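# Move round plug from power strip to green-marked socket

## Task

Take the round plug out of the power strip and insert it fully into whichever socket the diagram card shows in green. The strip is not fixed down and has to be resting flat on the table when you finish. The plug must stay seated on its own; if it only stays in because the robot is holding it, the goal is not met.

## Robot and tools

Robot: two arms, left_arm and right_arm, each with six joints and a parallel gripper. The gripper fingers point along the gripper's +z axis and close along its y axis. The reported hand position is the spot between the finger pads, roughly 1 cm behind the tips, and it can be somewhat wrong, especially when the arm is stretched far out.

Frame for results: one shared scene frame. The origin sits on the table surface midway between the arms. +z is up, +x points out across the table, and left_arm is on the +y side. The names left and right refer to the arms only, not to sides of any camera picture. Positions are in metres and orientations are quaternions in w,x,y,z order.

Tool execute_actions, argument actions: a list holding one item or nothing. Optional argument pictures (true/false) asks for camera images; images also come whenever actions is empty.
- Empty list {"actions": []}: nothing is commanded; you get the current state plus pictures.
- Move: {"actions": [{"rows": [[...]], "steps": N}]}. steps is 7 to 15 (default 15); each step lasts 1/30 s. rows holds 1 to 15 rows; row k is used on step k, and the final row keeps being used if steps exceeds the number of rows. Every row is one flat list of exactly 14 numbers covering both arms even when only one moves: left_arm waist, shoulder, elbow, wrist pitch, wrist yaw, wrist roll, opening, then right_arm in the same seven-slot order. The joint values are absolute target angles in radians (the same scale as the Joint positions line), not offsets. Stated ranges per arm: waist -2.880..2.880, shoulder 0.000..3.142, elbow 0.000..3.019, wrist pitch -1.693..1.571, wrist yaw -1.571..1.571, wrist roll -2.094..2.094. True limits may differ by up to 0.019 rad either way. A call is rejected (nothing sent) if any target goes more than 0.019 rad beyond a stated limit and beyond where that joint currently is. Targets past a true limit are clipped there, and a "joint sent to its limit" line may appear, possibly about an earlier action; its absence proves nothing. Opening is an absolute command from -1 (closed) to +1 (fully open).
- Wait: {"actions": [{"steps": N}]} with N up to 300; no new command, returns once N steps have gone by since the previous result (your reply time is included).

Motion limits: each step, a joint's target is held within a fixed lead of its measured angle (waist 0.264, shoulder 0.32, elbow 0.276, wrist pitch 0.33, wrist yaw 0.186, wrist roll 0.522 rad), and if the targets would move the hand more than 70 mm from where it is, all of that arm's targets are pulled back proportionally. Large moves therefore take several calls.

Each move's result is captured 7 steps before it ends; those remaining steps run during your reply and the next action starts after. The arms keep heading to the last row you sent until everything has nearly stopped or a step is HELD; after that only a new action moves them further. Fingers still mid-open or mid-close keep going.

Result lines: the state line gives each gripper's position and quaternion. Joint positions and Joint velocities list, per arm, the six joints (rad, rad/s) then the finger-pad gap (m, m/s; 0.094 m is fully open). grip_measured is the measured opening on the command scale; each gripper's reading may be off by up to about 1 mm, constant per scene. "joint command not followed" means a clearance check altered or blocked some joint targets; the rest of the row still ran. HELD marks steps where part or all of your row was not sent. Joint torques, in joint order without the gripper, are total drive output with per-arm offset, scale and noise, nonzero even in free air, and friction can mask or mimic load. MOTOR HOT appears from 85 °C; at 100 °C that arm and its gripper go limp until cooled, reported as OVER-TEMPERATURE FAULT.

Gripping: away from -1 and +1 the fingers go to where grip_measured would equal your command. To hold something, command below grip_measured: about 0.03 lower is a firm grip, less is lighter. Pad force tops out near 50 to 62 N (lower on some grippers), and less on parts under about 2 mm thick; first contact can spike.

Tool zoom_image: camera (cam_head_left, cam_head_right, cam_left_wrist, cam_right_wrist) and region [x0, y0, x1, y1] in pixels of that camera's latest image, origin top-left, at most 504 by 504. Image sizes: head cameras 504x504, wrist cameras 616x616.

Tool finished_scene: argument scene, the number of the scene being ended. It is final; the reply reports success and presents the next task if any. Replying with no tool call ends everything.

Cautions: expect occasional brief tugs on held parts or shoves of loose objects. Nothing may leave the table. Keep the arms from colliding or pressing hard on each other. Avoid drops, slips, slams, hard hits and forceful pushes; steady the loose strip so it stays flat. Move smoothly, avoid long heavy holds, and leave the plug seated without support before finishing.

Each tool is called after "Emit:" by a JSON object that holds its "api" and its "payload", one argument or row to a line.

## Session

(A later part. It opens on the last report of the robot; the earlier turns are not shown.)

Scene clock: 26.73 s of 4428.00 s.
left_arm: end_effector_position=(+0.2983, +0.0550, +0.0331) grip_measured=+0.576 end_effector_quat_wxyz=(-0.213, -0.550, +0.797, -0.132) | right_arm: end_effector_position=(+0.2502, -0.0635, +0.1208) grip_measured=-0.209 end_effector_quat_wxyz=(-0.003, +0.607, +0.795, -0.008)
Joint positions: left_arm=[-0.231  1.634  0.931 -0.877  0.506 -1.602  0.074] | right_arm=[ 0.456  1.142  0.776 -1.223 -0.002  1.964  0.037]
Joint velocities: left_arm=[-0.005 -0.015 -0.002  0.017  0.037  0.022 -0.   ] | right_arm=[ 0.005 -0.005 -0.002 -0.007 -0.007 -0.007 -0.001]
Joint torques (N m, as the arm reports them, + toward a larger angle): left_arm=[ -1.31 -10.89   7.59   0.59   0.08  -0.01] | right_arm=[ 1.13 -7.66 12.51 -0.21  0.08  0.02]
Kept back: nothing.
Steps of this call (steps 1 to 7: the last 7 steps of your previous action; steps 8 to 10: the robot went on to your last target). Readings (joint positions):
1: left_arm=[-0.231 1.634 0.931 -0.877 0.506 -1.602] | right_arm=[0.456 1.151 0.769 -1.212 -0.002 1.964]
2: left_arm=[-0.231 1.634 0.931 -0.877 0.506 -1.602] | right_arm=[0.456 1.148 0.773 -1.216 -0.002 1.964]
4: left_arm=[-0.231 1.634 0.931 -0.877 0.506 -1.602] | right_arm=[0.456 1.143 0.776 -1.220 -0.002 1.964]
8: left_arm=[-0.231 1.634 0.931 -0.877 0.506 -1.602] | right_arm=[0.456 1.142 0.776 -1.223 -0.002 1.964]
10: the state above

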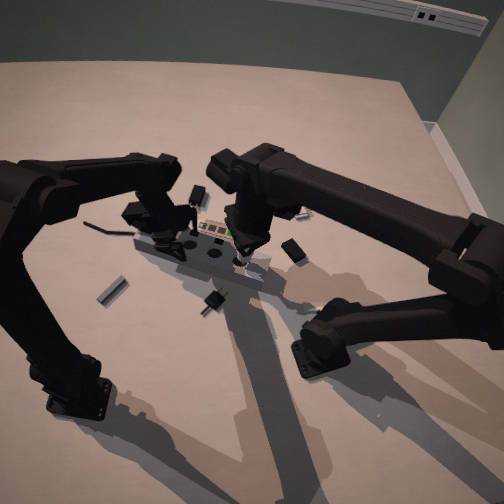

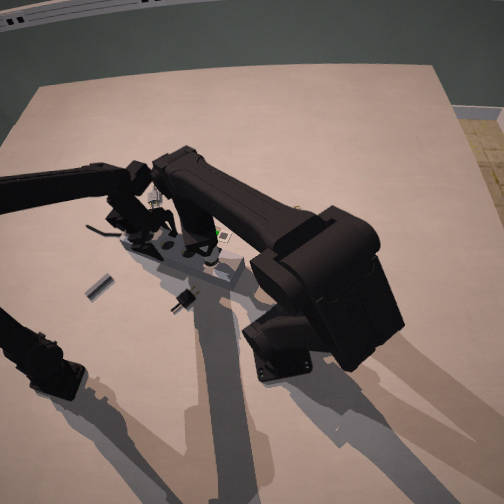

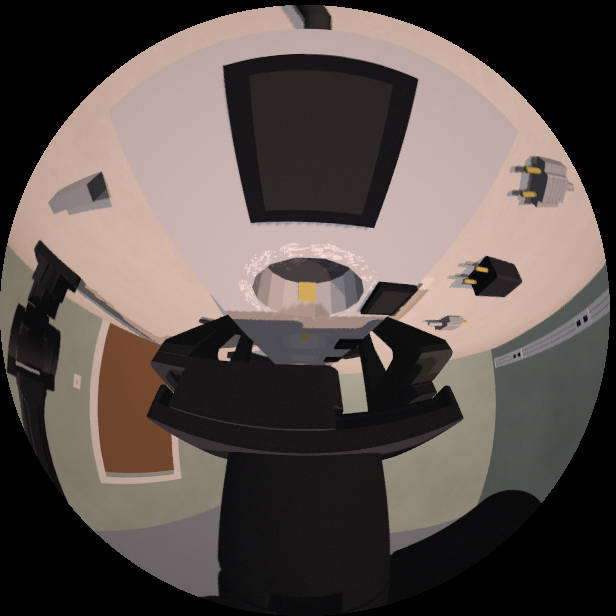

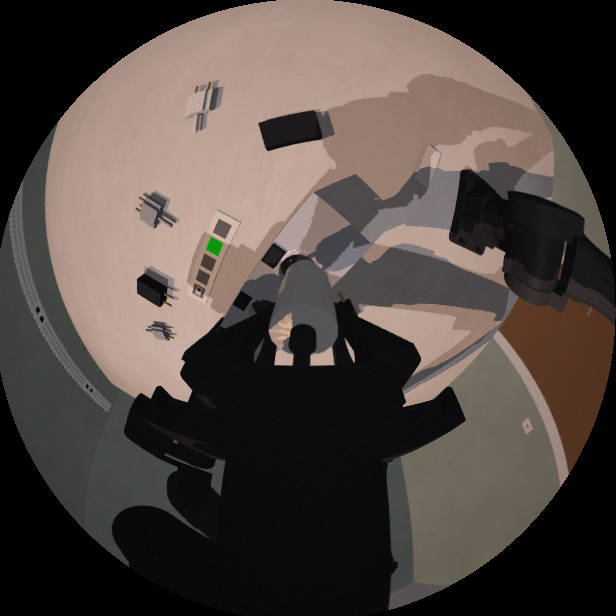

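Emit:
{"api": "execute_actions", "payload": {
  "actions": [
    {"rows":[[-0.23,1.635,0.94,-0.875,0.505,-1.6,0.7,0.46,1.125,0.84,-1.232,0,1.968,-0.28],[-0.23,1.635,0.94,-0.875,0.505,-1.6,0.85,0.46,1.125,0.86,-1.232,0,1.968,-0.28],[-0.23,1.635,0.94,-0.875,0.505,-1.6,1,0.46,1.125,0.86,-1.232,0,1.968,-0.28],[-0.23,1.635,0.94,-0.875,0.505,-1.6,1,0.46,1.125,0.86,-1.232,0,1.968,-0.28],[-0.23,1.6,0.99,-0.93,0.505,-1.6,1,0.46,1.125,0.86,-1.232,0,1.968,-0.28],[-0.23,1.58,1.01,-0.97,0.505,-1.6,1,0.46,1.125,0.86,-1.232,0,1.968,-0.28],[-0.23,1.56,1.03,-1.01,0.505,-1.6,1,0.46,1.125,0.86,-1.232,0,1.968,-0.28],[-0.23,1.54,1.05,-1.05,0.505,-1.6,1,0.46,1.125,0.86,-1.232,0,1.968,-0.28],[-0.23,1.52,1.07,-1.09,0.505,-1.6,1,0.46,1.125,0.86,-1.232,0,1.968,-0.28],[-0.23,1.5,1.09,-1.12,0.505,-1.6,1,0.46,1.125,0.86,-1.232,0,1.968,-0.28]],"steps":15}
  ]
}}

Emit:
{"api": "execute_actions", "payload": {
  "actions": [
    {"rows":[[-0.02,1.52,1.13,-1.15,0.3,-1.25,1,0.46,1.125,0.86,-1.232,0,1.968,-0.28]],"steps":15}
  ]
}}

Emit:
{"api": "execute_actions", "payload": {
  "actions": [
    {"steps":15}
  ],
  "pictures": true
}}

Scene clock: 27.40 s of 4428.00 s.
left_arm: end_effector_position=(+0.2926, +0.0574, +0.0486) grip_measured=+1.000 end_effector_quat_wxyz=(-0.226, -0.554, +0.793, -0.112) | right_arm: end_effector_position=(+0.2610, -0.0551, +0.1344) grip_measured=-0.209 end_effector_quat_wxyz=(+0.001, +0.607, +0.795, +0.009)
Joint positions: left_arm=[-0.231  1.617  0.96  -0.971  0.506 -1.602  0.094] | right_arm=[ 0.456  1.142  0.814 -1.225 -0.002  1.964  0.037]
Joint velocities: left_arm=[-0.005 -0.317  0.374 -1.087 -0.022  0.022  0.   ] | right_arm=[-0.015 -0.005  0.061 -0.007  0.037  0.037  0.   ]
Joint torques (N m, as the arm reports them, + toward a larger angle): left_arm=[ -1.33 -15.93  12.     0.39   0.07  -0.02] | right_arm=[ 1.21 -8.28 12.41 -0.09  0.11  0.03]
Steps of this call (steps 1 to 12: the robot went on to your last target; steps 13 to 20: the first 8 steps of this action). Readings (joint positions):
13: left_arm=[-0.231 1.634 0.931 -0.877 0.506 -1.602] | right_arm=[0.456 1.142 0.777 -1.223 -0.002 1.964]
14: left_arm=[-0.231 1.634 0.931 -0.877 0.506 -1.602] | right_arm=[0.456 1.142 0.780 -1.224 -0.002 1.964]
16: left_arm=[-0.231 1.634 0.931 -0.877 0.506 -1.602] | right_arm=[0.456 1.142 0.792 -1.225 -0.002 1.964]
20: the state above

Scene clock: 27.90 s of 4428.00 s.
left_arm: end_effector_position=(+0.3639, +0.1625, +0.1249) grip_measured=+1.000 end_effector_quat_wxyz=(-0.093, -0.542, +0.827, -0.119) | right_arm: end_effector_position=(+0.2613, -0.0549, +0.1348) grip_measured=-0.209 end_effector_quat_wxyz=(+0.002, +0.607, +0.795, +0.009)
Joint positions: left_arm=[-0.013  1.499  1.095 -1.136  0.301 -1.345  0.094] | right_arm=[ 0.456  1.142  0.815 -1.225 -0.002  1.964  0.037]
Joint velocities: left_arm=[ 0.65   0.142  0.002 -0.042 -0.066  0.505  0.   ] | right_arm=[-0.005  0.005 -0.007 -0.012 -0.037  0.007 -0.001]
Joint torques (N m, as the arm reports them, + toward a larger angle): left_arm=[-5.02 -9.54 10.96  0.18  0.03  0.14] | right_arm=[ 0.98 -8.22 12.59  0.09  0.1   0.02]
Steps of this call (steps 1 to 7: the last 7 steps of your previous action; steps 8 to 15: the first 8 steps of this action). Readings (joint positions):
8: left_arm=[-0.225 1.484 1.069 -1.109 0.459 -1.572] | right_arm=[0.456 1.142 0.815 -1.225 -0.002 1.964]
9: left_arm=[-0.212 1.478 1.077 -1.116 0.405 -1.532] | right_arm=[0.456 1.142 0.815 -1.225 -0.002 1.964]
11: left_arm=[-0.151 1.479 1.088 -1.126 0.338 -1.456] | right_arm=[0.456 1.142 0.815 -1.225 -0.002 1.964]
15: the state above

Scene clock: 28.40 s of 4428.00 s.
left_arm: end_effector_position=(+0.3630, +0.1640, +0.1198) grip_measured=+1.000 end_effector_quat_wxyz=(-0.094, -0.513, +0.845, -0.116) | right_arm: end_effector_position=(+0.2613, -0.0549, +0.1348) grip_measured=-0.209 end_effector_quat_wxyz=(+0.002, +0.607, +0.795, +0.009)
Joint positions: left_arm=[-0.01   1.511  1.095 -1.141  0.3   -1.27   0.094] | right_arm=[ 0.456  1.142  0.815 -1.225 -0.002  1.964  0.037]
Joint velocities: left_arm=[-0.005  0.015  0.007 -0.002  0.007  0.007  0.   ] | right_arm=[-0.005 -0.015 -0.002  0.002  0.051 -0.022 -0.   ]
Joint torques (N m, as the arm reports them, + toward a larger angle): left_arm=[ -2.13 -10.03  11.02   0.29   0.01   0.14] | right_arm=[ 1.39 -8.26 12.65 -0.01  0.07  0.01]
Kept back: nothing.
Steps of this call (steps 1 to 7: the last 7 steps of your previous action; steps 8 to 15: the robot went on to your last target). Readings (joint positions):
1: left_arm=[0.004 1.503 1.095 -1.138 0.300 -1.329] | right_arm=[0.456 1.142 0.815 -1.225 -0.002 1.964]
2: left_arm=[0.012 1.507 1.095 -1.140 0.300 -1.317] | right_arm=[0.456 1.142 0.815 -1.225 -0.002 1.964]
4: left_arm=[0.010 1.511 1.095 -1.141 0.300 -1.299] | right_arm=[0.456 1.142 0.815 -1.225 -0.002 1.964]
8: left_arm=[-0.006 1.511 1.095 -1.141 0.300 -1.280] | right_arm=[0.456 1.142 0.815 -1.225 -0.002 1.964]
15: the state above

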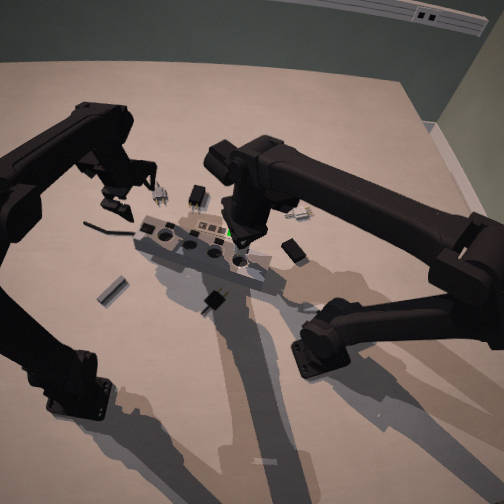

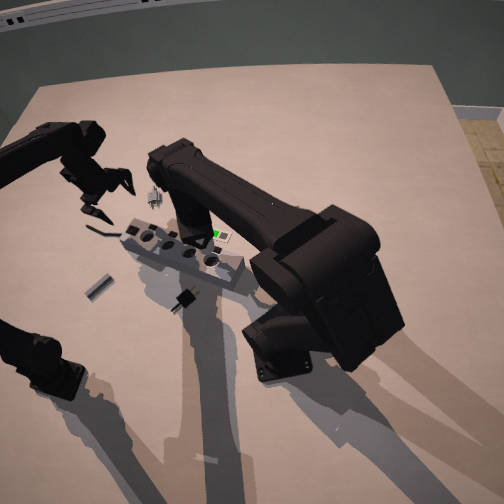

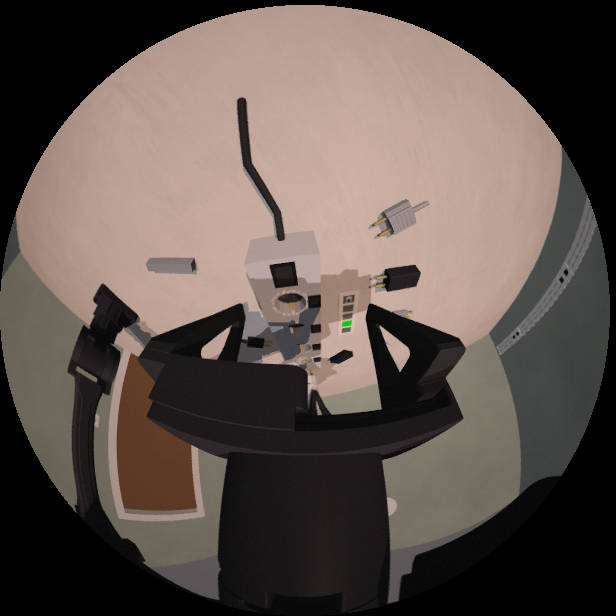

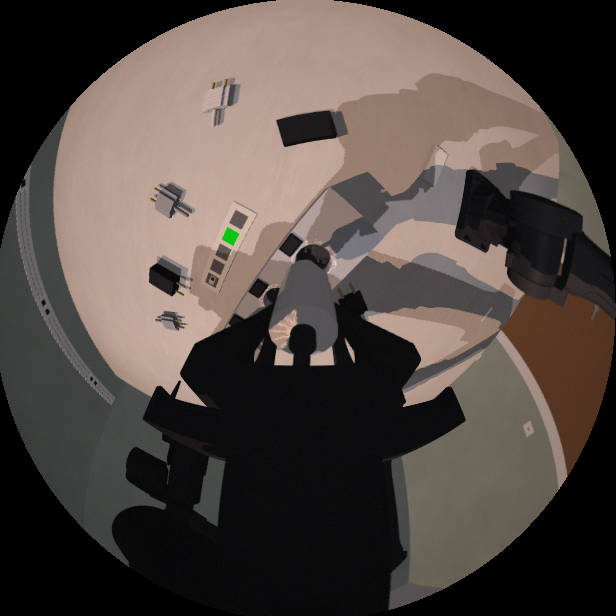

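Emit:
{"api": "execute_actions", "payload": {
  "actions": [
    {"rows":[[-0.02,1.52,1.13,-1.15,0.3,-1.25,1,0.48,1.16,0.885,-1.22,0,1.99,-0.28],[-0.02,1.52,1.13,-1.15,0.3,-1.25,1,0.48,1.16,0.885,-1.22,0,1.99,-0.28],[-0.02,1.52,1.13,-1.15,0.3,-1.25,1,0.50,1.195,0.91,-1.21,0,2.01,-0.28],[-0.02,1.52,1.13,-1.15,0.3,-1.25,1,0.50,1.195,0.91,-1.21,0,2.01,-0.28],[-0.02,1.52,1.13,-1.15,0.3,-1.25,1,0.52,1.23,0.93,-1.2,0,2.03,-0.28],[-0.02,1.52,1.13,-1.15,0.3,-1.25,1,0.52,1.23,0.93,-1.2,0,2.03,-0.28],[-0.02,1.52,1.13,-1.15,0.3,-1.25,1,0.54,1.26,0.95,-1.19,0,2.05,-0.28],[-0.02,1.52,1.13,-1.15,0.3,-1.25,1,0.54,1.26,0.95,-1.19,0,2.05,-0.28],[-0.02,1.52,1.13,-1.15,0.3,-1.25,1,0.558,1.284,0.963,-1.18,0,2.07,-0.28]],"steps":15}
  ]
}}

Emit:
{"api": "execute_actions", "payload": {
  "actions": [
    {"steps":15}
  ],
  "pictures": true
}}

Scene clock: 29.50 s of 4428.00 s.
left_arm: end_effector_position=(+0.3630, +0.1640, +0.1198) grip_measured=+1.000 end_effector_quat_wxyz=(-0.094, -0.512, +0.846, -0.116) | right_arm: end_effector_position=(+0.2752, -0.0223, +0.1394) grip_measured=-0.209 end_effector_quat_wxyz=(+0.002, +0.603, +0.798, +0.015)
Joint positions: left_arm=[-0.01   1.511  1.095 -1.141  0.3   -1.267  0.094] | right_arm=[ 0.509  1.22   0.888 -1.209 -0.002  2.008  0.037]
Joint velocities: left_arm=[-0.015 -0.005 -0.022 -0.017 -0.037 -0.022  0.   ] | right_arm=[ 0.337  0.562  0.379  0.188 -0.051  0.168 -0.001]
Joint torques (N m, as the arm reports them, + toward a larger angle): left_arm=[-2.17 -9.94 10.86  0.24  0.01  0.15] | right_arm=[ 1.62 -7.77 11.95  0.74  0.07  0.11]
Steps of this call (steps 1 to 15: the robot went on to your last target; steps 16 to 25: nothing new was sent; steps 26 to 33: the first 8 steps of this action). Readings (joint positions):
26: left_arm=[-0.010 1.511 1.095 -1.141 0.300 -1.267] | right_arm=[0.456 1.142 0.816 -1.225 -0.002 1.966]
27: left_arm=[-0.010 1.511 1.095 -1.141 0.300 -1.267] | right_arm=[0.458 1.143 0.819 -1.225 -0.002 1.969]
29: left_arm=[-0.010 1.511 1.095 -1.141 0.300 -1.267] | right_arm=[0.468 1.155 0.834 -1.225 -0.002 1.978]
33: the state above

Scene clock: 30.00 s of 4428.00 s.
left_arm: end_effector_position=(+0.3630, +0.1640, +0.1198) grip_measured=+1.000 end_effector_quat_wxyz=(-0.094, -0.512, +0.846, -0.116) | right_arm: end_effector_position=(+0.2786, +0.0001, +0.1303) grip_measured=-0.209 end_effector_quat_wxyz=(+0.001, +0.605, +0.796, +0.009)
Joint positions: left_arm=[-0.01   1.511  1.095 -1.141  0.3   -1.267  0.094] | right_arm=[ 0.552  1.285  0.919 -1.186 -0.002  2.056  0.037]
Joint velocities: left_arm=[-0.005 -0.015  0.007  0.017 -0.022  0.037  0.   ] | right_arm=[-0.005 -0.005 -0.002 -0.012 -0.051  0.051 -0.001]
Joint torques (N m, as the arm reports them, + toward a larger angle): left_arm=[-2.12 -9.99 10.88  0.25  0.    0.15] | right_arm=[ 1.35 -9.23 12.44  0.68  0.09  0.13]
Kept back: nothing.
Steps of this call (steps 1 to 7: the last 7 steps of your previous action; steps 8 to 15: the robot went on to your last target). Readings (joint positions):
1: left_arm=[-0.010 1.511 1.095 -1.141 0.300 -1.267] | right_arm=[0.521 1.238 0.900 -1.203 -0.002 2.017]
2: left_arm=[-0.010 1.511 1.095 -1.141 0.300 -1.267] | right_arm=[0.532 1.255 0.910 -1.196 -0.002 2.025]
4: left_arm=[-0.010 1.511 1.095 -1.141 0.300 -1.267] | right_arm=[0.548 1.278 0.918 -1.188 -0.002 2.036]
8: left_arm=[-0.010 1.511 1.095 -1.141 0.300 -1.267] | right_arm=[0.552 1.285 0.919 -1.186 -0.002 2.049]
15: the state above

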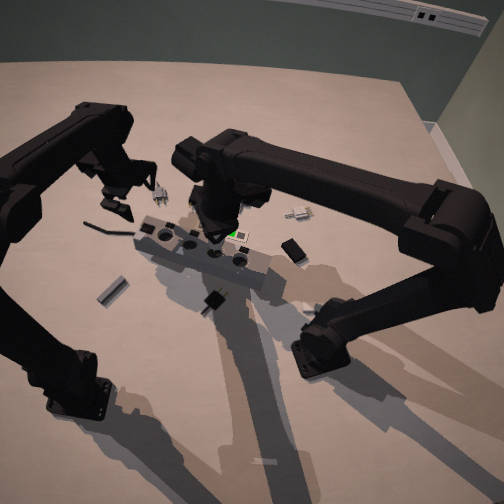

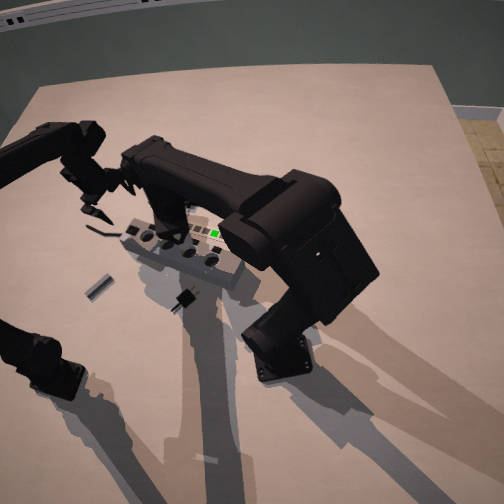

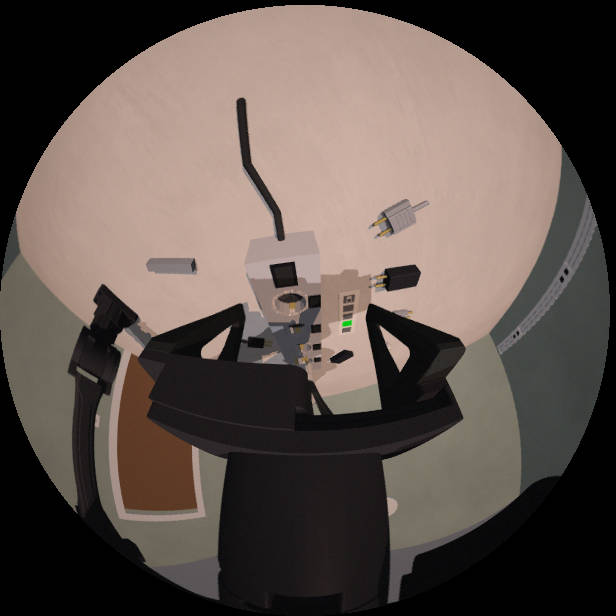

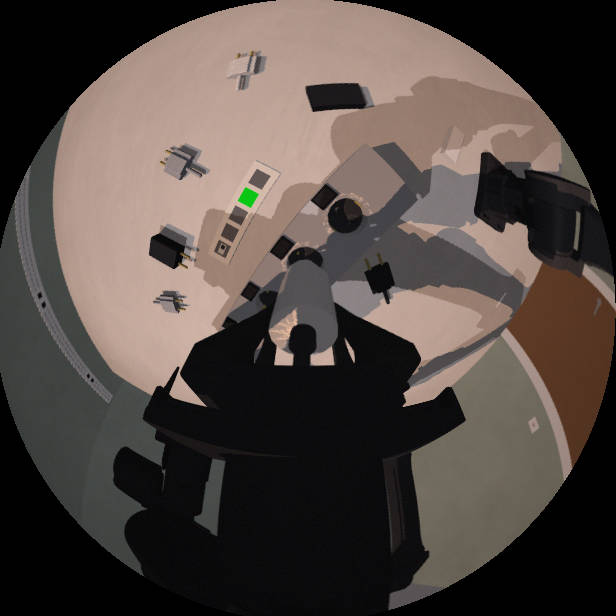

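Emit:
{"api": "zoom_image", "payload": {
  "camera": "cam_right_wrist",
  "region": [230, 170, 390, 330]
}}

Region (230, 170, 390, 330) of cam_right_wrist's 616x616 image, scaled by 3.150, with more detail than that image has.

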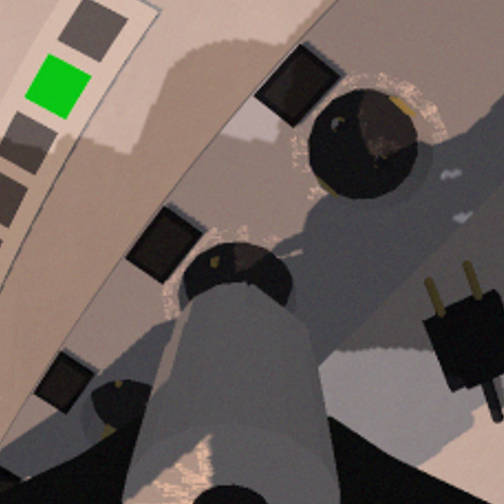

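Emit:
{"api": "execute_actions", "payload": {
  "actions": [
    {"rows":[[-0.02,1.52,1.13,-1.15,0.3,-1.25,1,0.555,1.288,0.928,-1.175,0,2.07,-0.28],[-0.02,1.52,1.13,-1.15,0.3,-1.25,1,0.555,1.292,0.922,-1.165,0,2.07,-0.28],[-0.02,1.52,1.13,-1.15,0.3,-1.25,1,0.555,1.296,0.916,-1.154,0,2.07,-0.28],[-0.02,1.52,1.13,-1.15,0.3,-1.25,1,0.555,1.3,0.91,-1.143,0,2.07,-0.28],[-0.02,1.52,1.13,-1.15,0.3,-1.25,1,0.555,1.304,0.904,-1.132,0,2.07,-0.28],[-0.02,1.52,1.13,-1.15,0.3,-1.25,1,0.555,1.308,0.898,-1.121,0,2.07,-0.28],[-0.02,1.52,1.13,-1.15,0.3,-1.25,1,0.555,1.313,0.892,-1.11,0,2.07,-0.28],[-0.02,1.52,1.13,-1.15,0.3,-1.25,1,0.555,1.318,0.886,-1.099,0,2.07,-0.28]],"steps":15}
  ]
}}

Emit:
{"api": "execute_actions", "payload": {
  "actions": [
    {"steps":10}
  ],
  "pictures": true
}}

Emit:
{"api": "zoom_image", "payload": {
  "camera": "cam_right_wrist",
  "region": [230, 170, 390, 330]
}}

Scene clock: 31.43 s of 4428.00 s.
left_arm: end_effector_position=(+0.3630, +0.1640, +0.1198) grip_measured=+1.000 end_effector_quat_wxyz=(-0.094, -0.512, +0.846, -0.116) | right_arm: end_effector_position=(+0.2808, +0.0023, +0.1194) grip_measured=-0.209 end_effector_quat_wxyz=(+0.003, +0.606, +0.795, +0.020)
Joint positions: left_arm=[-0.01   1.511  1.095 -1.141  0.3   -1.267  0.094] | right_arm=[ 0.552  1.29   0.892 -1.131 -0.002  2.058  0.037]
Joint velocities: left_arm=[-0.005  0.005 -0.017  0.002  0.007  0.007  0.   ] | right_arm=[ 0.015  0.103 -0.168  0.31  -0.051 -0.066  0.   ]
Joint torques (N m, as the arm reports them, + toward a larger angle): left_arm=[-2.12 -9.94 10.88  0.27  0.01  0.15] | right_arm=[ 1.17 -6.98  8.99  0.82  0.1   0.13]
Steps of this call (steps 1 to 15: the robot went on to your last target; steps 16 to 35: nothing new was sent; steps 36 to 43: the first 8 steps of this action). Readings (joint positions):
36: left_arm=[-0.010 1.511 1.095 -1.141 0.300 -1.267] | right_arm=[0.552 1.285 0.919 -1.186 -0.002 2.058]
37: left_arm=[-0.010 1.511 1.095 -1.141 0.300 -1.267] | right_arm=[0.552 1.285 0.918 -1.185 -0.002 2.058]
39: left_arm=[-0.010 1.511 1.095 -1.141 0.300 -1.267] | right_arm=[0.552 1.285 0.913 -1.171 -0.002 2.058]
43: the state above

Scene clock: 31.77 s of 4428.00 s.
left_arm: end_effector_position=(+0.3630, +0.1640, +0.1198) grip_measured=+1.000 end_effector_quat_wxyz=(-0.094, -0.512, +0.846, -0.116) | right_arm: end_effector_position=(+0.2793, +0.0008, +0.1067) grip_measured=-0.209 end_effector_quat_wxyz=(+0.001, +0.606, +0.795, +0.012)
Joint positions: left_arm=[-0.01   1.511  1.095 -1.141  0.3   -1.267  0.094] | right_arm=[ 0.552  1.311  0.875 -1.11  -0.002  2.058  0.037]
Joint velocities: left_arm=[ 0.005  0.005 -0.002 -0.002 -0.007 -0.051  0.   ] | right_arm=[ 0.005 -0.005  0.007 -0.007 -0.051 -0.066 -0.   ]
Joint torques (N m, as the arm reports them, + toward a larger angle): left_arm=[ -2.17 -10.02  10.9    0.25   0.01   0.15] | right_arm=[ 1.13 -8.44  9.35  0.86  0.11  0.11]
Kept back: nothing.
Steps of this call (steps 1 to 7: the last 7 steps of your previous action; steps 8 to 10: the robot went on to your last target). Readings (joint positions):
1: left_arm=[-0.010 1.511 1.095 -1.141 0.300 -1.267] | right_arm=[0.552 1.295 0.886 -1.123 -0.002 2.058]
2: left_arm=[-0.010 1.511 1.095 -1.141 0.300 -1.267] | right_arm=[0.552 1.299 0.882 -1.118 -0.002 2.058]
4: left_arm=[-0.010 1.511 1.095 -1.141 0.300 -1.267] | right_arm=[0.552 1.307 0.876 -1.113 -0.002 2.058]
8: left_arm=[-0.010 1.511 1.095 -1.141 0.300 -1.267] | right_arm=[0.552 1.311 0.875 -1.111 -0.002 2.058]
10: the state above

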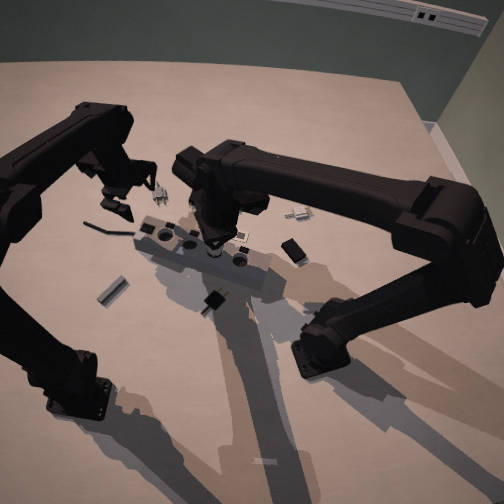

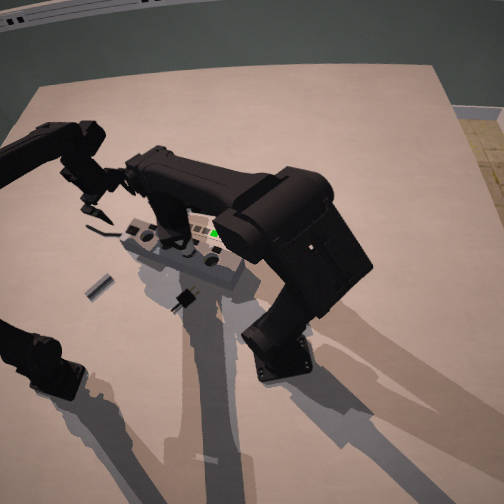

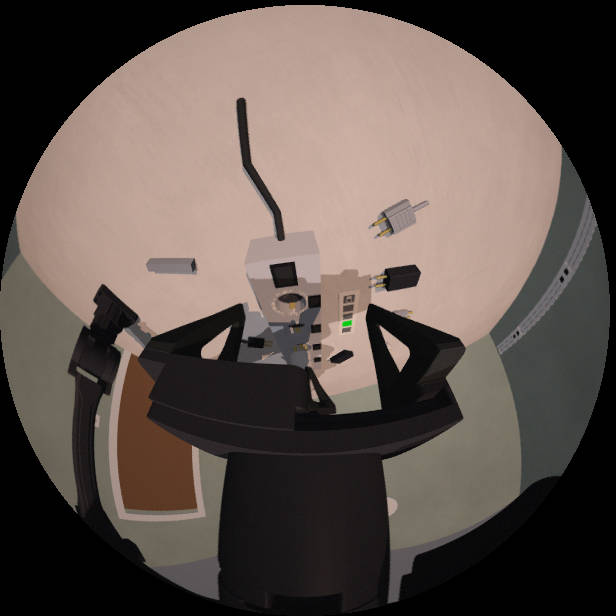

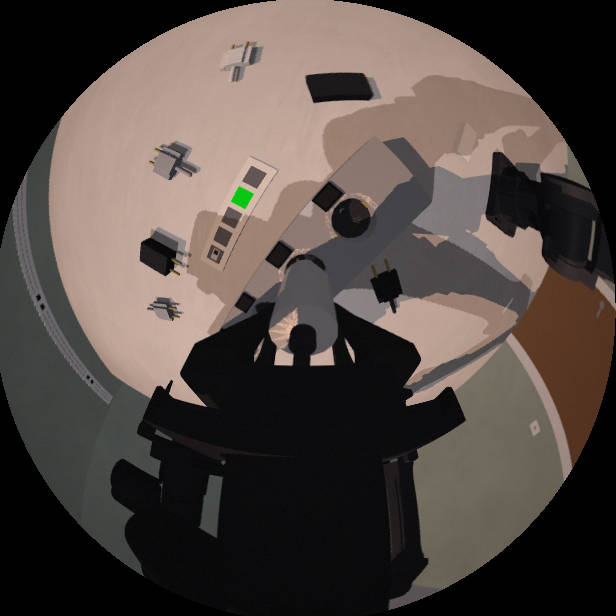

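Region (230, 170, 390, 330) of cam_right_wrist's 616x616 image, scaled by 3.150, with more detail than that image has.

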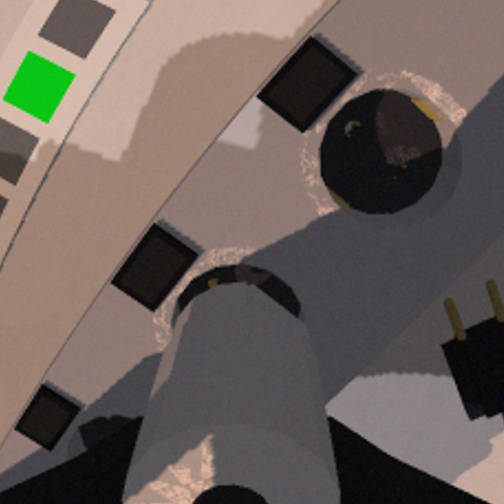

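Emit:
{"api": "execute_actions", "payload": {
  "actions": [
    {"rows":[[-0.02,1.52,1.13,-1.15,0.3,-1.25,1,0.538,1.32,0.886,-1.102,0,2.065,-0.28]],"steps":12}
  ]
}}

Emit:
{"api": "execute_actions", "payload": {
  "actions": [
    {"steps":8}
  ]
}}

Scene clock: 32.23 s of 4428.00 s.
left_arm: end_effector_position=(+0.3630, +0.1640, +0.1198) grip_measured=+1.000 end_effector_quat_wxyz=(-0.094, -0.512, +0.846, -0.116) | right_arm: end_effector_position=(+0.2793, +0.0008, +0.1067) grip_measured=-0.209 end_effector_quat_wxyz=(+0.001, +0.606, +0.795, +0.012)
Joint positions: left_arm=[-0.01   1.511  1.095 -1.141  0.3   -1.267  0.094] | right_arm=[ 0.552  1.311  0.875 -1.11  -0.002  2.058  0.037]
Joint velocities: left_arm=[ 0.015 -0.005  0.002  0.002  0.022 -0.022  0.   ] | right_arm=[-0.005  0.005  0.017 -0.007  0.007 -0.007 -0.   ]
Joint torques (N m, as the arm reports them, + toward a larger angle): left_arm=[-2.18 -9.96 10.91  0.24  0.01  0.15] | right_arm=[-0.32 -8.93  9.33  0.76  0.09  0.04]
Steps of this call (steps 1 to 9: the robot went on to your last target; steps 10 to 14: the first 5 steps of this action). Readings (joint positions):
10: left_arm=[-0.010 1.511 1.095 -1.141 0.300 -1.267] | right_arm=[0.552 1.311 0.875 -1.110 -0.002 2.058]
11: left_arm=[-0.010 1.511 1.095 -1.141 0.300 -1.267] | right_arm=[0.552 1.311 0.875 -1.110 -0.002 2.058]
13: left_arm=[-0.010 1.511 1.095 -1.141 0.300 -1.267] | right_arm=[0.552 1.311 0.875 -1.110 -0.002 2.058]
14: the state above

Scene clock: 32.50 s of 4428.00 s.
left_arm: end_effector_position=(+0.3630, +0.1640, +0.1198) grip_measured=+1.000 end_effector_quat_wxyz=(-0.094, -0.512, +0.846, -0.116) | right_arm: end_effector_position=(+0.2793, +0.0008, +0.1067) grip_measured=-0.209 end_effector_quat_wxyz=(+0.001, +0.606, +0.795, +0.012)
Joint positions: left_arm=[-0.01   1.511  1.095 -1.141  0.3   -1.267  0.094] | right_arm=[ 0.552  1.311  0.875 -1.11  -0.002  2.058  0.037]
Joint velocities: left_arm=[ 0.005  0.015 -0.007 -0.007  0.007  0.007  0.   ] | right_arm=[-0.005  0.015  0.002  0.002 -0.022  0.081  0.001]
Joint torques (N m, as the arm reports them, + toward a larger angle): left_arm=[-2.19 -9.99 10.89  0.24  0.01  0.15] | right_arm=[ 0.12 -8.19  9.27  0.7   0.09  0.02]
Kept back: nothing.
Steps of this call (steps 1 to 7: the last 7 steps of your previous action; step 8: the robot went on to your last target). Readings (joint positions):
1: left_arm=[-0.010 1.511 1.095 -1.141 0.300 -1.267] | right_arm=[0.552 1.311 0.875 -1.110 -0.002 2.058]
2: left_arm=[-0.010 1.511 1.095 -1.141 0.300 -1.267] | right_arm=[0.552 1.311 0.875 -1.110 -0.002 2.058]
4: left_arm=[-0.010 1.511 1.095 -1.141 0.300 -1.267] | right_arm=[0.552 1.311 0.875 -1.110 -0.002 2.058]
8: the state above

Emit:
{"api": "execute_actions", "payload": {
  "actions": [
    {"rows":[[-0.02,1.52,1.13,-1.15,0.3,-1.25,1,0.529,1.32,0.886,-1.102,0,2.065,-0.28]],"steps":14}
  ]
}}

Scene clock: 32.90 s of 4428.00 s.
left_arm: end_effector_position=(+0.3630, +0.1640, +0.1198) grip_measured=+1.000 end_effector_quat_wxyz=(-0.094, -0.512, +0.846, -0.116) | right_arm: end_effector_position=(+0.2817, -0.0018, +0.1067) grip_measured=-0.209 end_effector_quat_wxyz=(+0.001, +0.610, +0.792, +0.012)
Joint positions: left_arm=[-0.01   1.511  1.095 -1.141  0.3   -1.267  0.094] | right_arm=[ 0.542  1.311  0.875 -1.11  -0.002  2.058  0.037]
Joint velocities: left_arm=[ 0.005 -0.005  0.002 -0.017 -0.037 -0.022  0.   ] | right_arm=[-0.024 -0.015  0.012 -0.012 -0.022  0.007  0.   ]
Joint torques (N m, as the arm reports them, + toward a larger angle): left_arm=[-2.18 -9.98 10.89  0.25  0.01  0.15] | right_arm=[ 0.05 -8.31  9.39  0.57  0.08  0.03]
Steps of this call (steps 1 to 5: the robot went on to your last target; steps 6 to 12: the first 7 steps of this action). Readings (joint positions):
6: left_arm=[-0.010 1.511 1.095 -1.141 0.300 -1.267] | right_arm=[0.552 1.311 0.875 -1.110 -0.002 2.058]
7: left_arm=[-0.010 1.511 1.095 -1.141 0.300 -1.267] | right_arm=[0.550 1.311 0.875 -1.110 -0.002 2.058]
9: left_arm=[-0.010 1.511 1.095 -1.141 0.300 -1.267] | right_arm=[0.546 1.311 0.875 -1.110 -0.002 2.058]
12: the state above

Emit:
{"api": "execute_actions", "payload": {
  "actions": [
    {"rows":[[-0.02,1.52,1.13,-1.15,0.3,-1.25,1,0.545,1.326,0.88,-1.095,0,2.038,-0.28],[-0.02,1.52,1.13,-1.15,0.3,-1.25,1,0.545,1.329,0.876,-1.09,0,2.038,-0.28],[-0.02,1.52,1.13,-1.15,0.3,-1.25,1,0.545,1.332,0.872,-1.084,0,2.038,-0.28],[-0.02,1.52,1.13,-1.15,0.3,-1.25,1,0.545,1.334,0.87,-1.078,0,2.038,-0.28]],"steps":15}
  ]
}}

Emit:
{"api": "execute_actions", "payload": {
  "actions": [
    {"steps":8}
  ],
  "pictures": true
}}

Emit:
{"api": "zoom_image", "payload": {
  "camera": "cam_right_wrist",
  "region": [230, 170, 390, 330]
}}

Scene clock: 33.47 s of 4428.00 s.
left_arm: end_effector_position=(+0.3630, +0.1640, +0.1198) grip_measured=+1.000 end_effector_quat_wxyz=(-0.094, -0.512, +0.846, -0.116) | right_arm: end_effector_position=(+0.2814, -0.0020, +0.0997) grip_measured=-0.209 end_effector_quat_wxyz=(+0.001, +0.607, +0.794, +0.011)
Joint positions: left_arm=[-0.01   1.511  1.095 -1.141  0.3   -1.267  0.094] | right_arm=[ 0.542  1.32   0.863 -1.09  -0.002  2.051  0.037]
Joint velocities: left_arm=[-0.005 -0.024  0.002  0.007  0.037  0.022  0.   ] | right_arm=[ 0.005  0.034 -0.042  0.002 -0.007  0.022  0.   ]
Joint torques (N m, as the arm reports them, + toward a larger angle): left_arm=[ -2.12 -10.02  10.89   0.27   0.01   0.15] | right_arm=[ 1.22 -7.86  8.96  0.89  0.07 -0.22]
Steps of this call (steps 1 to 7: the last 7 steps of your previous action; steps 8 to 9: the robot went on to your last target; steps 10 to 17: the first 8 steps of this action). Readings (joint positions):
10: left_arm=[-0.010 1.511 1.095 -1.141 0.300 -1.267] | right_arm=[0.542 1.311 0.875 -1.109 -0.002 2.057]
11: left_arm=[-0.010 1.511 1.095 -1.141 0.300 -1.267] | right_arm=[0.542 1.311 0.874 -1.107 -0.002 2.056]
13: left_arm=[-0.010 1.511 1.095 -1.141 0.300 -1.267] | right_arm=[0.542 1.313 0.871 -1.099 -0.002 2.054]
17: the state above

Scene clock: 33.73 s of 4428.00 s.
left_arm: end_effector_position=(+0.3630, +0.1640, +0.1198) grip_measured=+1.000 end_effector_quat_wxyz=(-0.094, -0.512, +0.846, -0.116) | right_arm: end_effector_position=(+0.2812, -0.0022, +0.0983) grip_measured=-0.209 end_effector_quat_wxyz=(+0.001, +0.607, +0.795, +0.010)
Joint positions: left_arm=[-0.01   1.511  1.095 -1.141  0.3   -1.267  0.094] | right_arm=[ 0.542  1.323  0.861 -1.089 -0.002  2.05   0.037]
Joint velocities: left_arm=[-0.024 -0.024  0.007 -0.032 -0.051  0.007  0.   ] | right_arm=[-0.005  0.005  0.002  0.007 -0.007  0.051  0.001]
Joint torques (N m, as the arm reports them, + toward a larger angle): left_arm=[-2.17 -9.96 10.88  0.24  0.01  0.15] | right_arm=[ 1.19 -8.33  9.06  0.83  0.1  -0.21]
Kept back: nothing.
Steps of this call (steps 1 to 7: the last 7 steps of your previous action; step 8: the robot went on to your last target). Readings (joint positions):
1: left_arm=[-0.010 1.511 1.095 -1.141 0.300 -1.267] | right_arm=[0.542 1.322 0.862 -1.090 -0.002 2.051]
2: left_arm=[-0.010 1.511 1.095 -1.141 0.300 -1.267] | right_arm=[0.542 1.323 0.862 -1.090 -0.002 2.051]
4: left_arm=[-0.010 1.511 1.095 -1.141 0.300 -1.267] | right_arm=[0.542 1.323 0.861 -1.090 -0.002 2.051]
8: the state above

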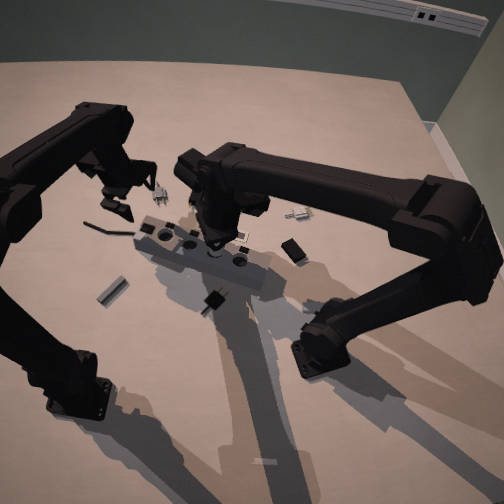

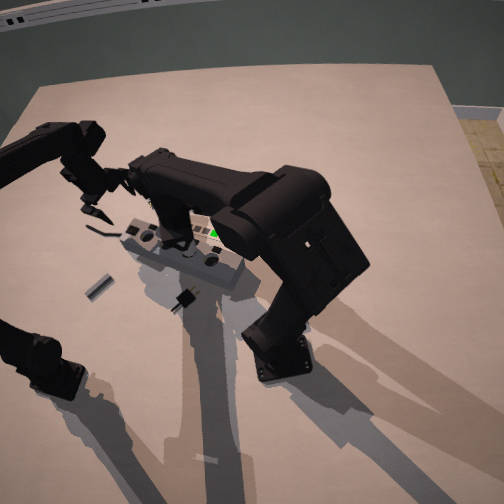

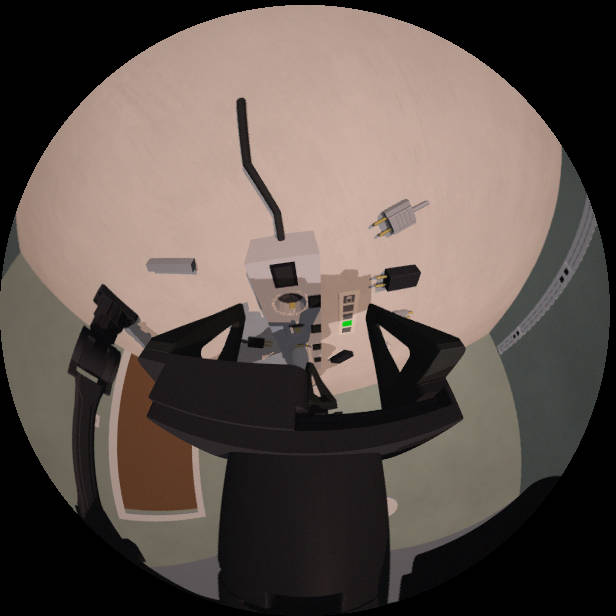

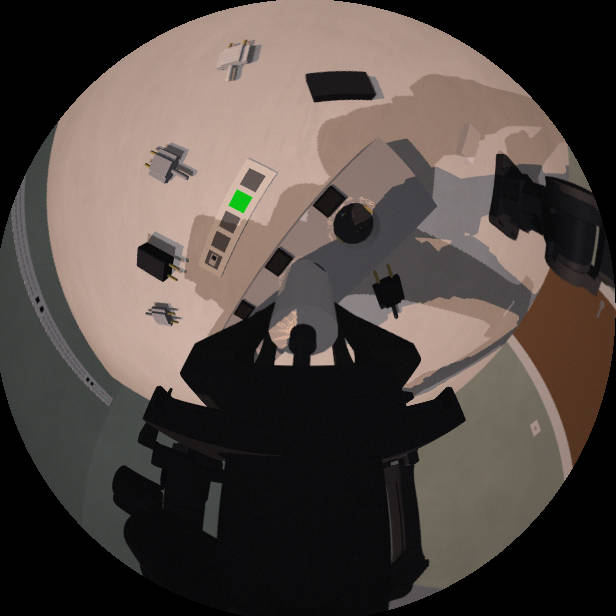

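Region (230, 170, 390, 330) of cam_right_wrist's 616x616 image, scaled by 3.150, with more detail than that image has.

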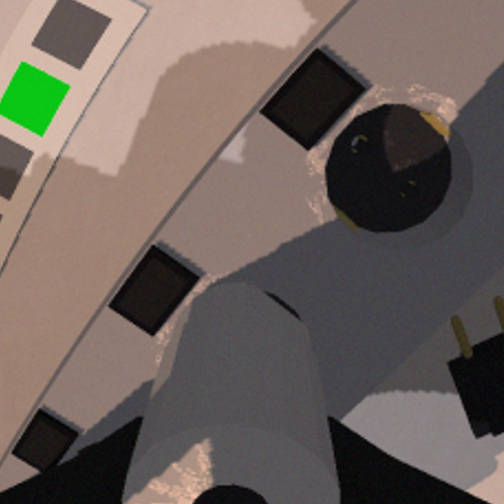

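Emit:
{"api": "execute_actions", "payload": {
  "actions": [
    {"rows":[[-0.02,1.52,1.13,-1.15,0.3,-1.25,1,0.554,1.334,0.87,-1.078,0,2.05,-0.28]],"steps":14}
  ]
}}

Scene clock: 34.23 s of 4428.00 s.
left_arm: end_effector_position=(+0.3630, +0.1640, +0.1198) grip_measured=+1.000 end_effector_quat_wxyz=(-0.094, -0.512, +0.846, -0.116) | right_arm: end_effector_position=(+0.2812, -0.0022, +0.0983) grip_measured=-0.209 end_effector_quat_wxyz=(+0.001, +0.607, +0.795, +0.010)
Joint positions: left_arm=[-0.01   1.511  1.095 -1.141  0.3   -1.267  0.094] | right_arm=[ 0.542  1.323  0.861 -1.089 -0.002  2.05   0.037]
Joint velocities: left_arm=[-0.005 -0.024  0.007 -0.012  0.022  0.051  0.   ] | right_arm=[-0.005 -0.005 -0.007 -0.002 -0.007 -0.007 -0.   ]
Joint torques (N m, as the arm reports them, + toward a larger angle): left_arm=[ -2.13 -10.02  10.89   0.26   0.01   0.15] | right_arm=[ 2.21 -8.39  8.99  0.81  0.1  -0.04]
Steps of this call (steps 1 to 8: the robot went on to your last target; steps 9 to 15: the first 7 steps of this action). Readings (joint positions):
9: left_arm=[-0.010 1.511 1.095 -1.141 0.300 -1.267] | right_arm=[0.542 1.323 0.861 -1.089 -0.002 2.050]
10: left_arm=[-0.010 1.511 1.095 -1.141 0.300 -1.267] | right_arm=[0.542 1.323 0.861 -1.089 -0.002 2.050]
12: left_arm=[-0.010 1.511 1.095 -1.141 0.300 -1.267] | right_arm=[0.542 1.323 0.861 -1.089 -0.002 2.050]
15: the state above

Emit:
{"api": "execute_actions", "payload": {
  "actions": [
    {"rows":[[-0.02,1.52,1.13,-1.15,0.3,-1.25,1,0.56,1.334,0.87,-1.078,0,2.05,-0.28]],"steps":14}
  ]
}}

Scene clock: 34.70 s of 4428.00 s.
left_arm: end_effector_position=(+0.3630, +0.1640, +0.1198) grip_measured=+1.000 end_effector_quat_wxyz=(-0.094, -0.512, +0.846, -0.116) | right_arm: end_effector_position=(+0.2803, -0.0013, +0.0983) grip_measured=-0.209 end_effector_quat_wxyz=(+0.001, +0.605, +0.796, +0.010)
Joint positions: left_arm=[-0.01   1.511  1.095 -1.141  0.3   -1.267  0.094] | right_arm=[ 0.546  1.323  0.861 -1.089 -0.002  2.05   0.037]
Joint velocities: left_arm=[-0.015  0.005 -0.002 -0.002  0.022 -0.022  0.   ] | right_arm=[ 0.005 -0.005 -0.012  0.017 -0.051  0.037  0.001]
Joint torques (N m, as the arm reports them, + toward a larger angle): left_arm=[-2.17 -9.99 10.89  0.26  0.01  0.15] | right_arm=[ 1.76 -8.35  9.07  0.88  0.08 -0.04]
Steps of this call (steps 1 to 7: the last 7 steps of your previous action; steps 8 to 14: the first 7 steps of this action). Readings (joint positions):
8: left_arm=[-0.010 1.511 1.095 -1.141 0.300 -1.267] | right_arm=[0.542 1.323 0.861 -1.089 -0.002 2.050]
9: left_arm=[-0.010 1.511 1.095 -1.141 0.300 -1.267] | right_arm=[0.543 1.323 0.861 -1.089 -0.002 2.050]
11: left_arm=[-0.010 1.511 1.095 -1.141 0.300 -1.267] | right_arm=[0.544 1.323 0.861 -1.089 -0.002 2.050]
14: the state above

Emit:
{"api": "execute_actions", "payload": {
  "actions": [
    {"rows":[[-0.02,1.52,1.13,-1.15,0.3,-1.25,1,0.55,1.338,0.868,-1.075,0,2.06,-0.28],[-0.02,1.52,1.13,-1.15,0.3,-1.25,1,0.55,1.341,0.866,-1.07,0,2.06,-0.28],[-0.02,1.52,1.13,-1.15,0.3,-1.25,1,0.55,1.343,0.863,-1.065,0,2.06,-0.28],[-0.02,1.52,1.13,-1.15,0.3,-1.25,1,0.55,1.345,0.86,-1.06,0,2.06,-0.28],[-0.02,1.52,1.13,-1.15,0.3,-1.25,1,0.55,1.347,0.857,-1.054,0,2.06,-0.28],[-0.02,1.52,1.13,-1.15,0.3,-1.25,1,0.55,1.35,0.854,-1.048,0,2.06,-0.28],[-0.02,1.52,1.13,-1.15,0.3,-1.25,1,0.55,1.353,0.852,-1.042,0,2.06,-0.28]],"steps":15}
  ]
}}

Emit:
{"api": "execute_actions", "payload": {
  "actions": [
    {"steps":10}
  ],
  "pictures": true
}}

Emit:
{"api": "zoom_image", "payload": {
  "camera": "cam_right_wrist",
  "region": [230, 170, 390, 330]
}}

Scene clock: 35.33 s of 4428.00 s.
left_arm: end_effector_position=(+0.3630, +0.1640, +0.1198) grip_measured=+1.000 end_effector_quat_wxyz=(-0.094, -0.512, +0.846, -0.116) | right_arm: end_effector_position=(+0.2814, +0.0002, +0.0920) grip_measured=-0.209 end_effector_quat_wxyz=(+0.001, +0.605, +0.796, +0.014)
Joint positions: left_arm=[-0.01   1.511  1.095 -1.141  0.3   -1.267  0.094] | right_arm=[ 0.546  1.332  0.85  -1.062 -0.003  2.05   0.037]
Joint velocities: left_arm=[-0.005 -0.015  0.007 -0.002 -0.037  0.007  0.   ] | right_arm=[ 0.005  0.063 -0.095  0.125 -0.037 -0.037  0.001]
Joint torques (N m, as the arm reports them, + toward a larger angle): left_arm=[-2.12 -9.95 10.89  0.26  0.01  0.15] | right_arm=[ 1.41 -7.52  8.69  0.83  0.16  0.07]
Steps of this call (steps 1 to 7: the last 7 steps of your previous action; steps 8 to 11: the robot went on to your last target; steps 12 to 19: the first 8 steps of this action). Readings (joint positions):
12: left_arm=[-0.010 1.511 1.095 -1.141 0.300 -1.267] | right_arm=[0.546 1.323 0.861 -1.089 -0.002 2.050]
13: left_arm=[-0.010 1.511 1.095 -1.141 0.300 -1.267] | right_arm=[0.546 1.323 0.861 -1.087 -0.002 2.050]
15: left_arm=[-0.010 1.511 1.095 -1.141 0.300 -1.267] | right_arm=[0.546 1.325 0.860 -1.079 -0.002 2.050]
19: the state above

Scene clock: 35.67 s of 4428.00 s.
left_arm: end_effector_position=(+0.3630, +0.1640, +0.1198) grip_measured=+1.000 end_effector_quat_wxyz=(-0.094, -0.512, +0.846, -0.116) | right_arm: end_effector_position=(+0.2815, +0.0002, +0.0875) grip_measured=-0.209 end_effector_quat_wxyz=(+0.001, +0.605, +0.796, +0.012)
Joint positions: left_arm=[-0.01   1.511  1.095 -1.141  0.3   -1.267  0.094] | right_arm=[ 0.546  1.341  0.846 -1.052 -0.003  2.05   0.037]
Joint velocities: left_arm=[ 0.005  0.005 -0.002 -0.002  0.007 -0.037  0.   ] | right_arm=[-0.015 -0.015  0.007 -0.002  0.037  0.037  0.   ]
Joint torques (N m, as the arm reports them, + toward a larger angle): left_arm=[-2.1  -9.96 10.88  0.26  0.01  0.15] | right_arm=[ 1.25 -8.65  8.66  0.92  0.15  0.1 ]
Kept back: nothing.
Steps of this call (steps 1 to 7: the last 7 steps of your previous action; steps 8 to 10: the robot went on to your last target). Readings (joint positions):
1: left_arm=[-0.010 1.511 1.095 -1.141 0.300 -1.267] | right_arm=[0.546 1.334 0.848 -1.058 -0.003 2.050]
2: left_arm=[-0.010 1.511 1.095 -1.141 0.300 -1.267] | right_arm=[0.546 1.337 0.847 -1.055 -0.003 2.050]
4: left_arm=[-0.010 1.511 1.095 -1.141 0.300 -1.267] | right_arm=[0.546 1.340 0.846 -1.052 -0.003 2.050]
8: left_arm=[-0.010 1.511 1.095 -1.141 0.300 -1.267] | right_arm=[0.546 1.341 0.846 -1.052 -0.003 2.050]
10: the state above

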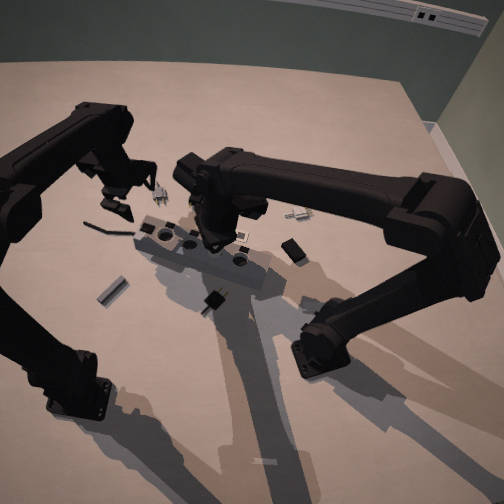

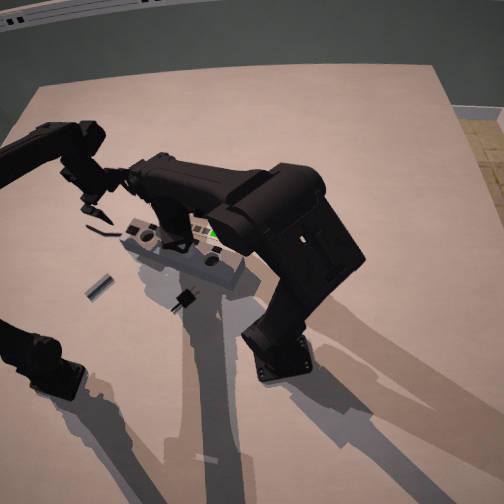

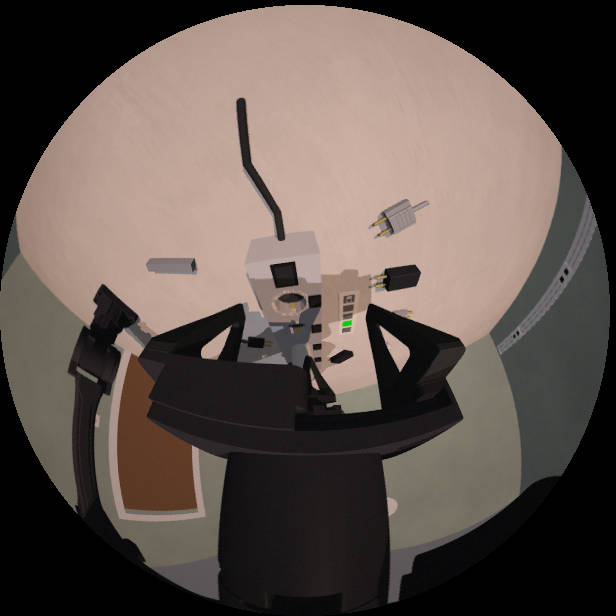

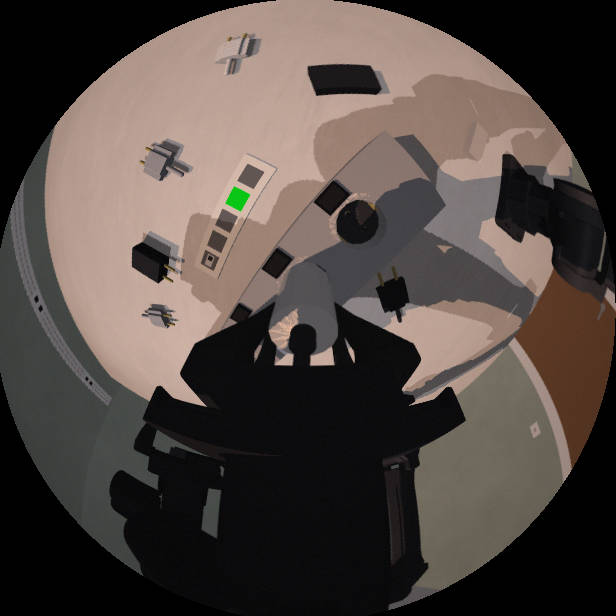

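Region (230, 170, 390, 330) of cam_right_wrist's 616x616 image, scaled by 3.150, with more detail than that image has.

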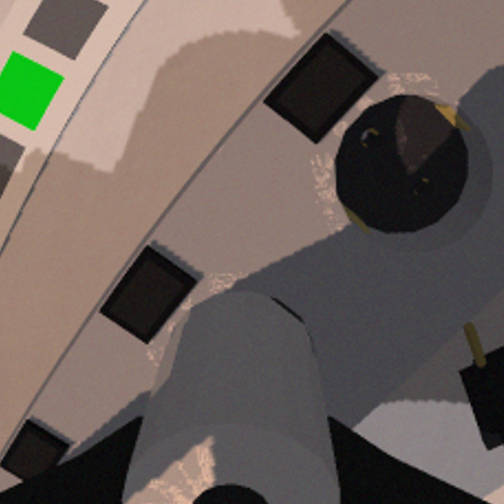

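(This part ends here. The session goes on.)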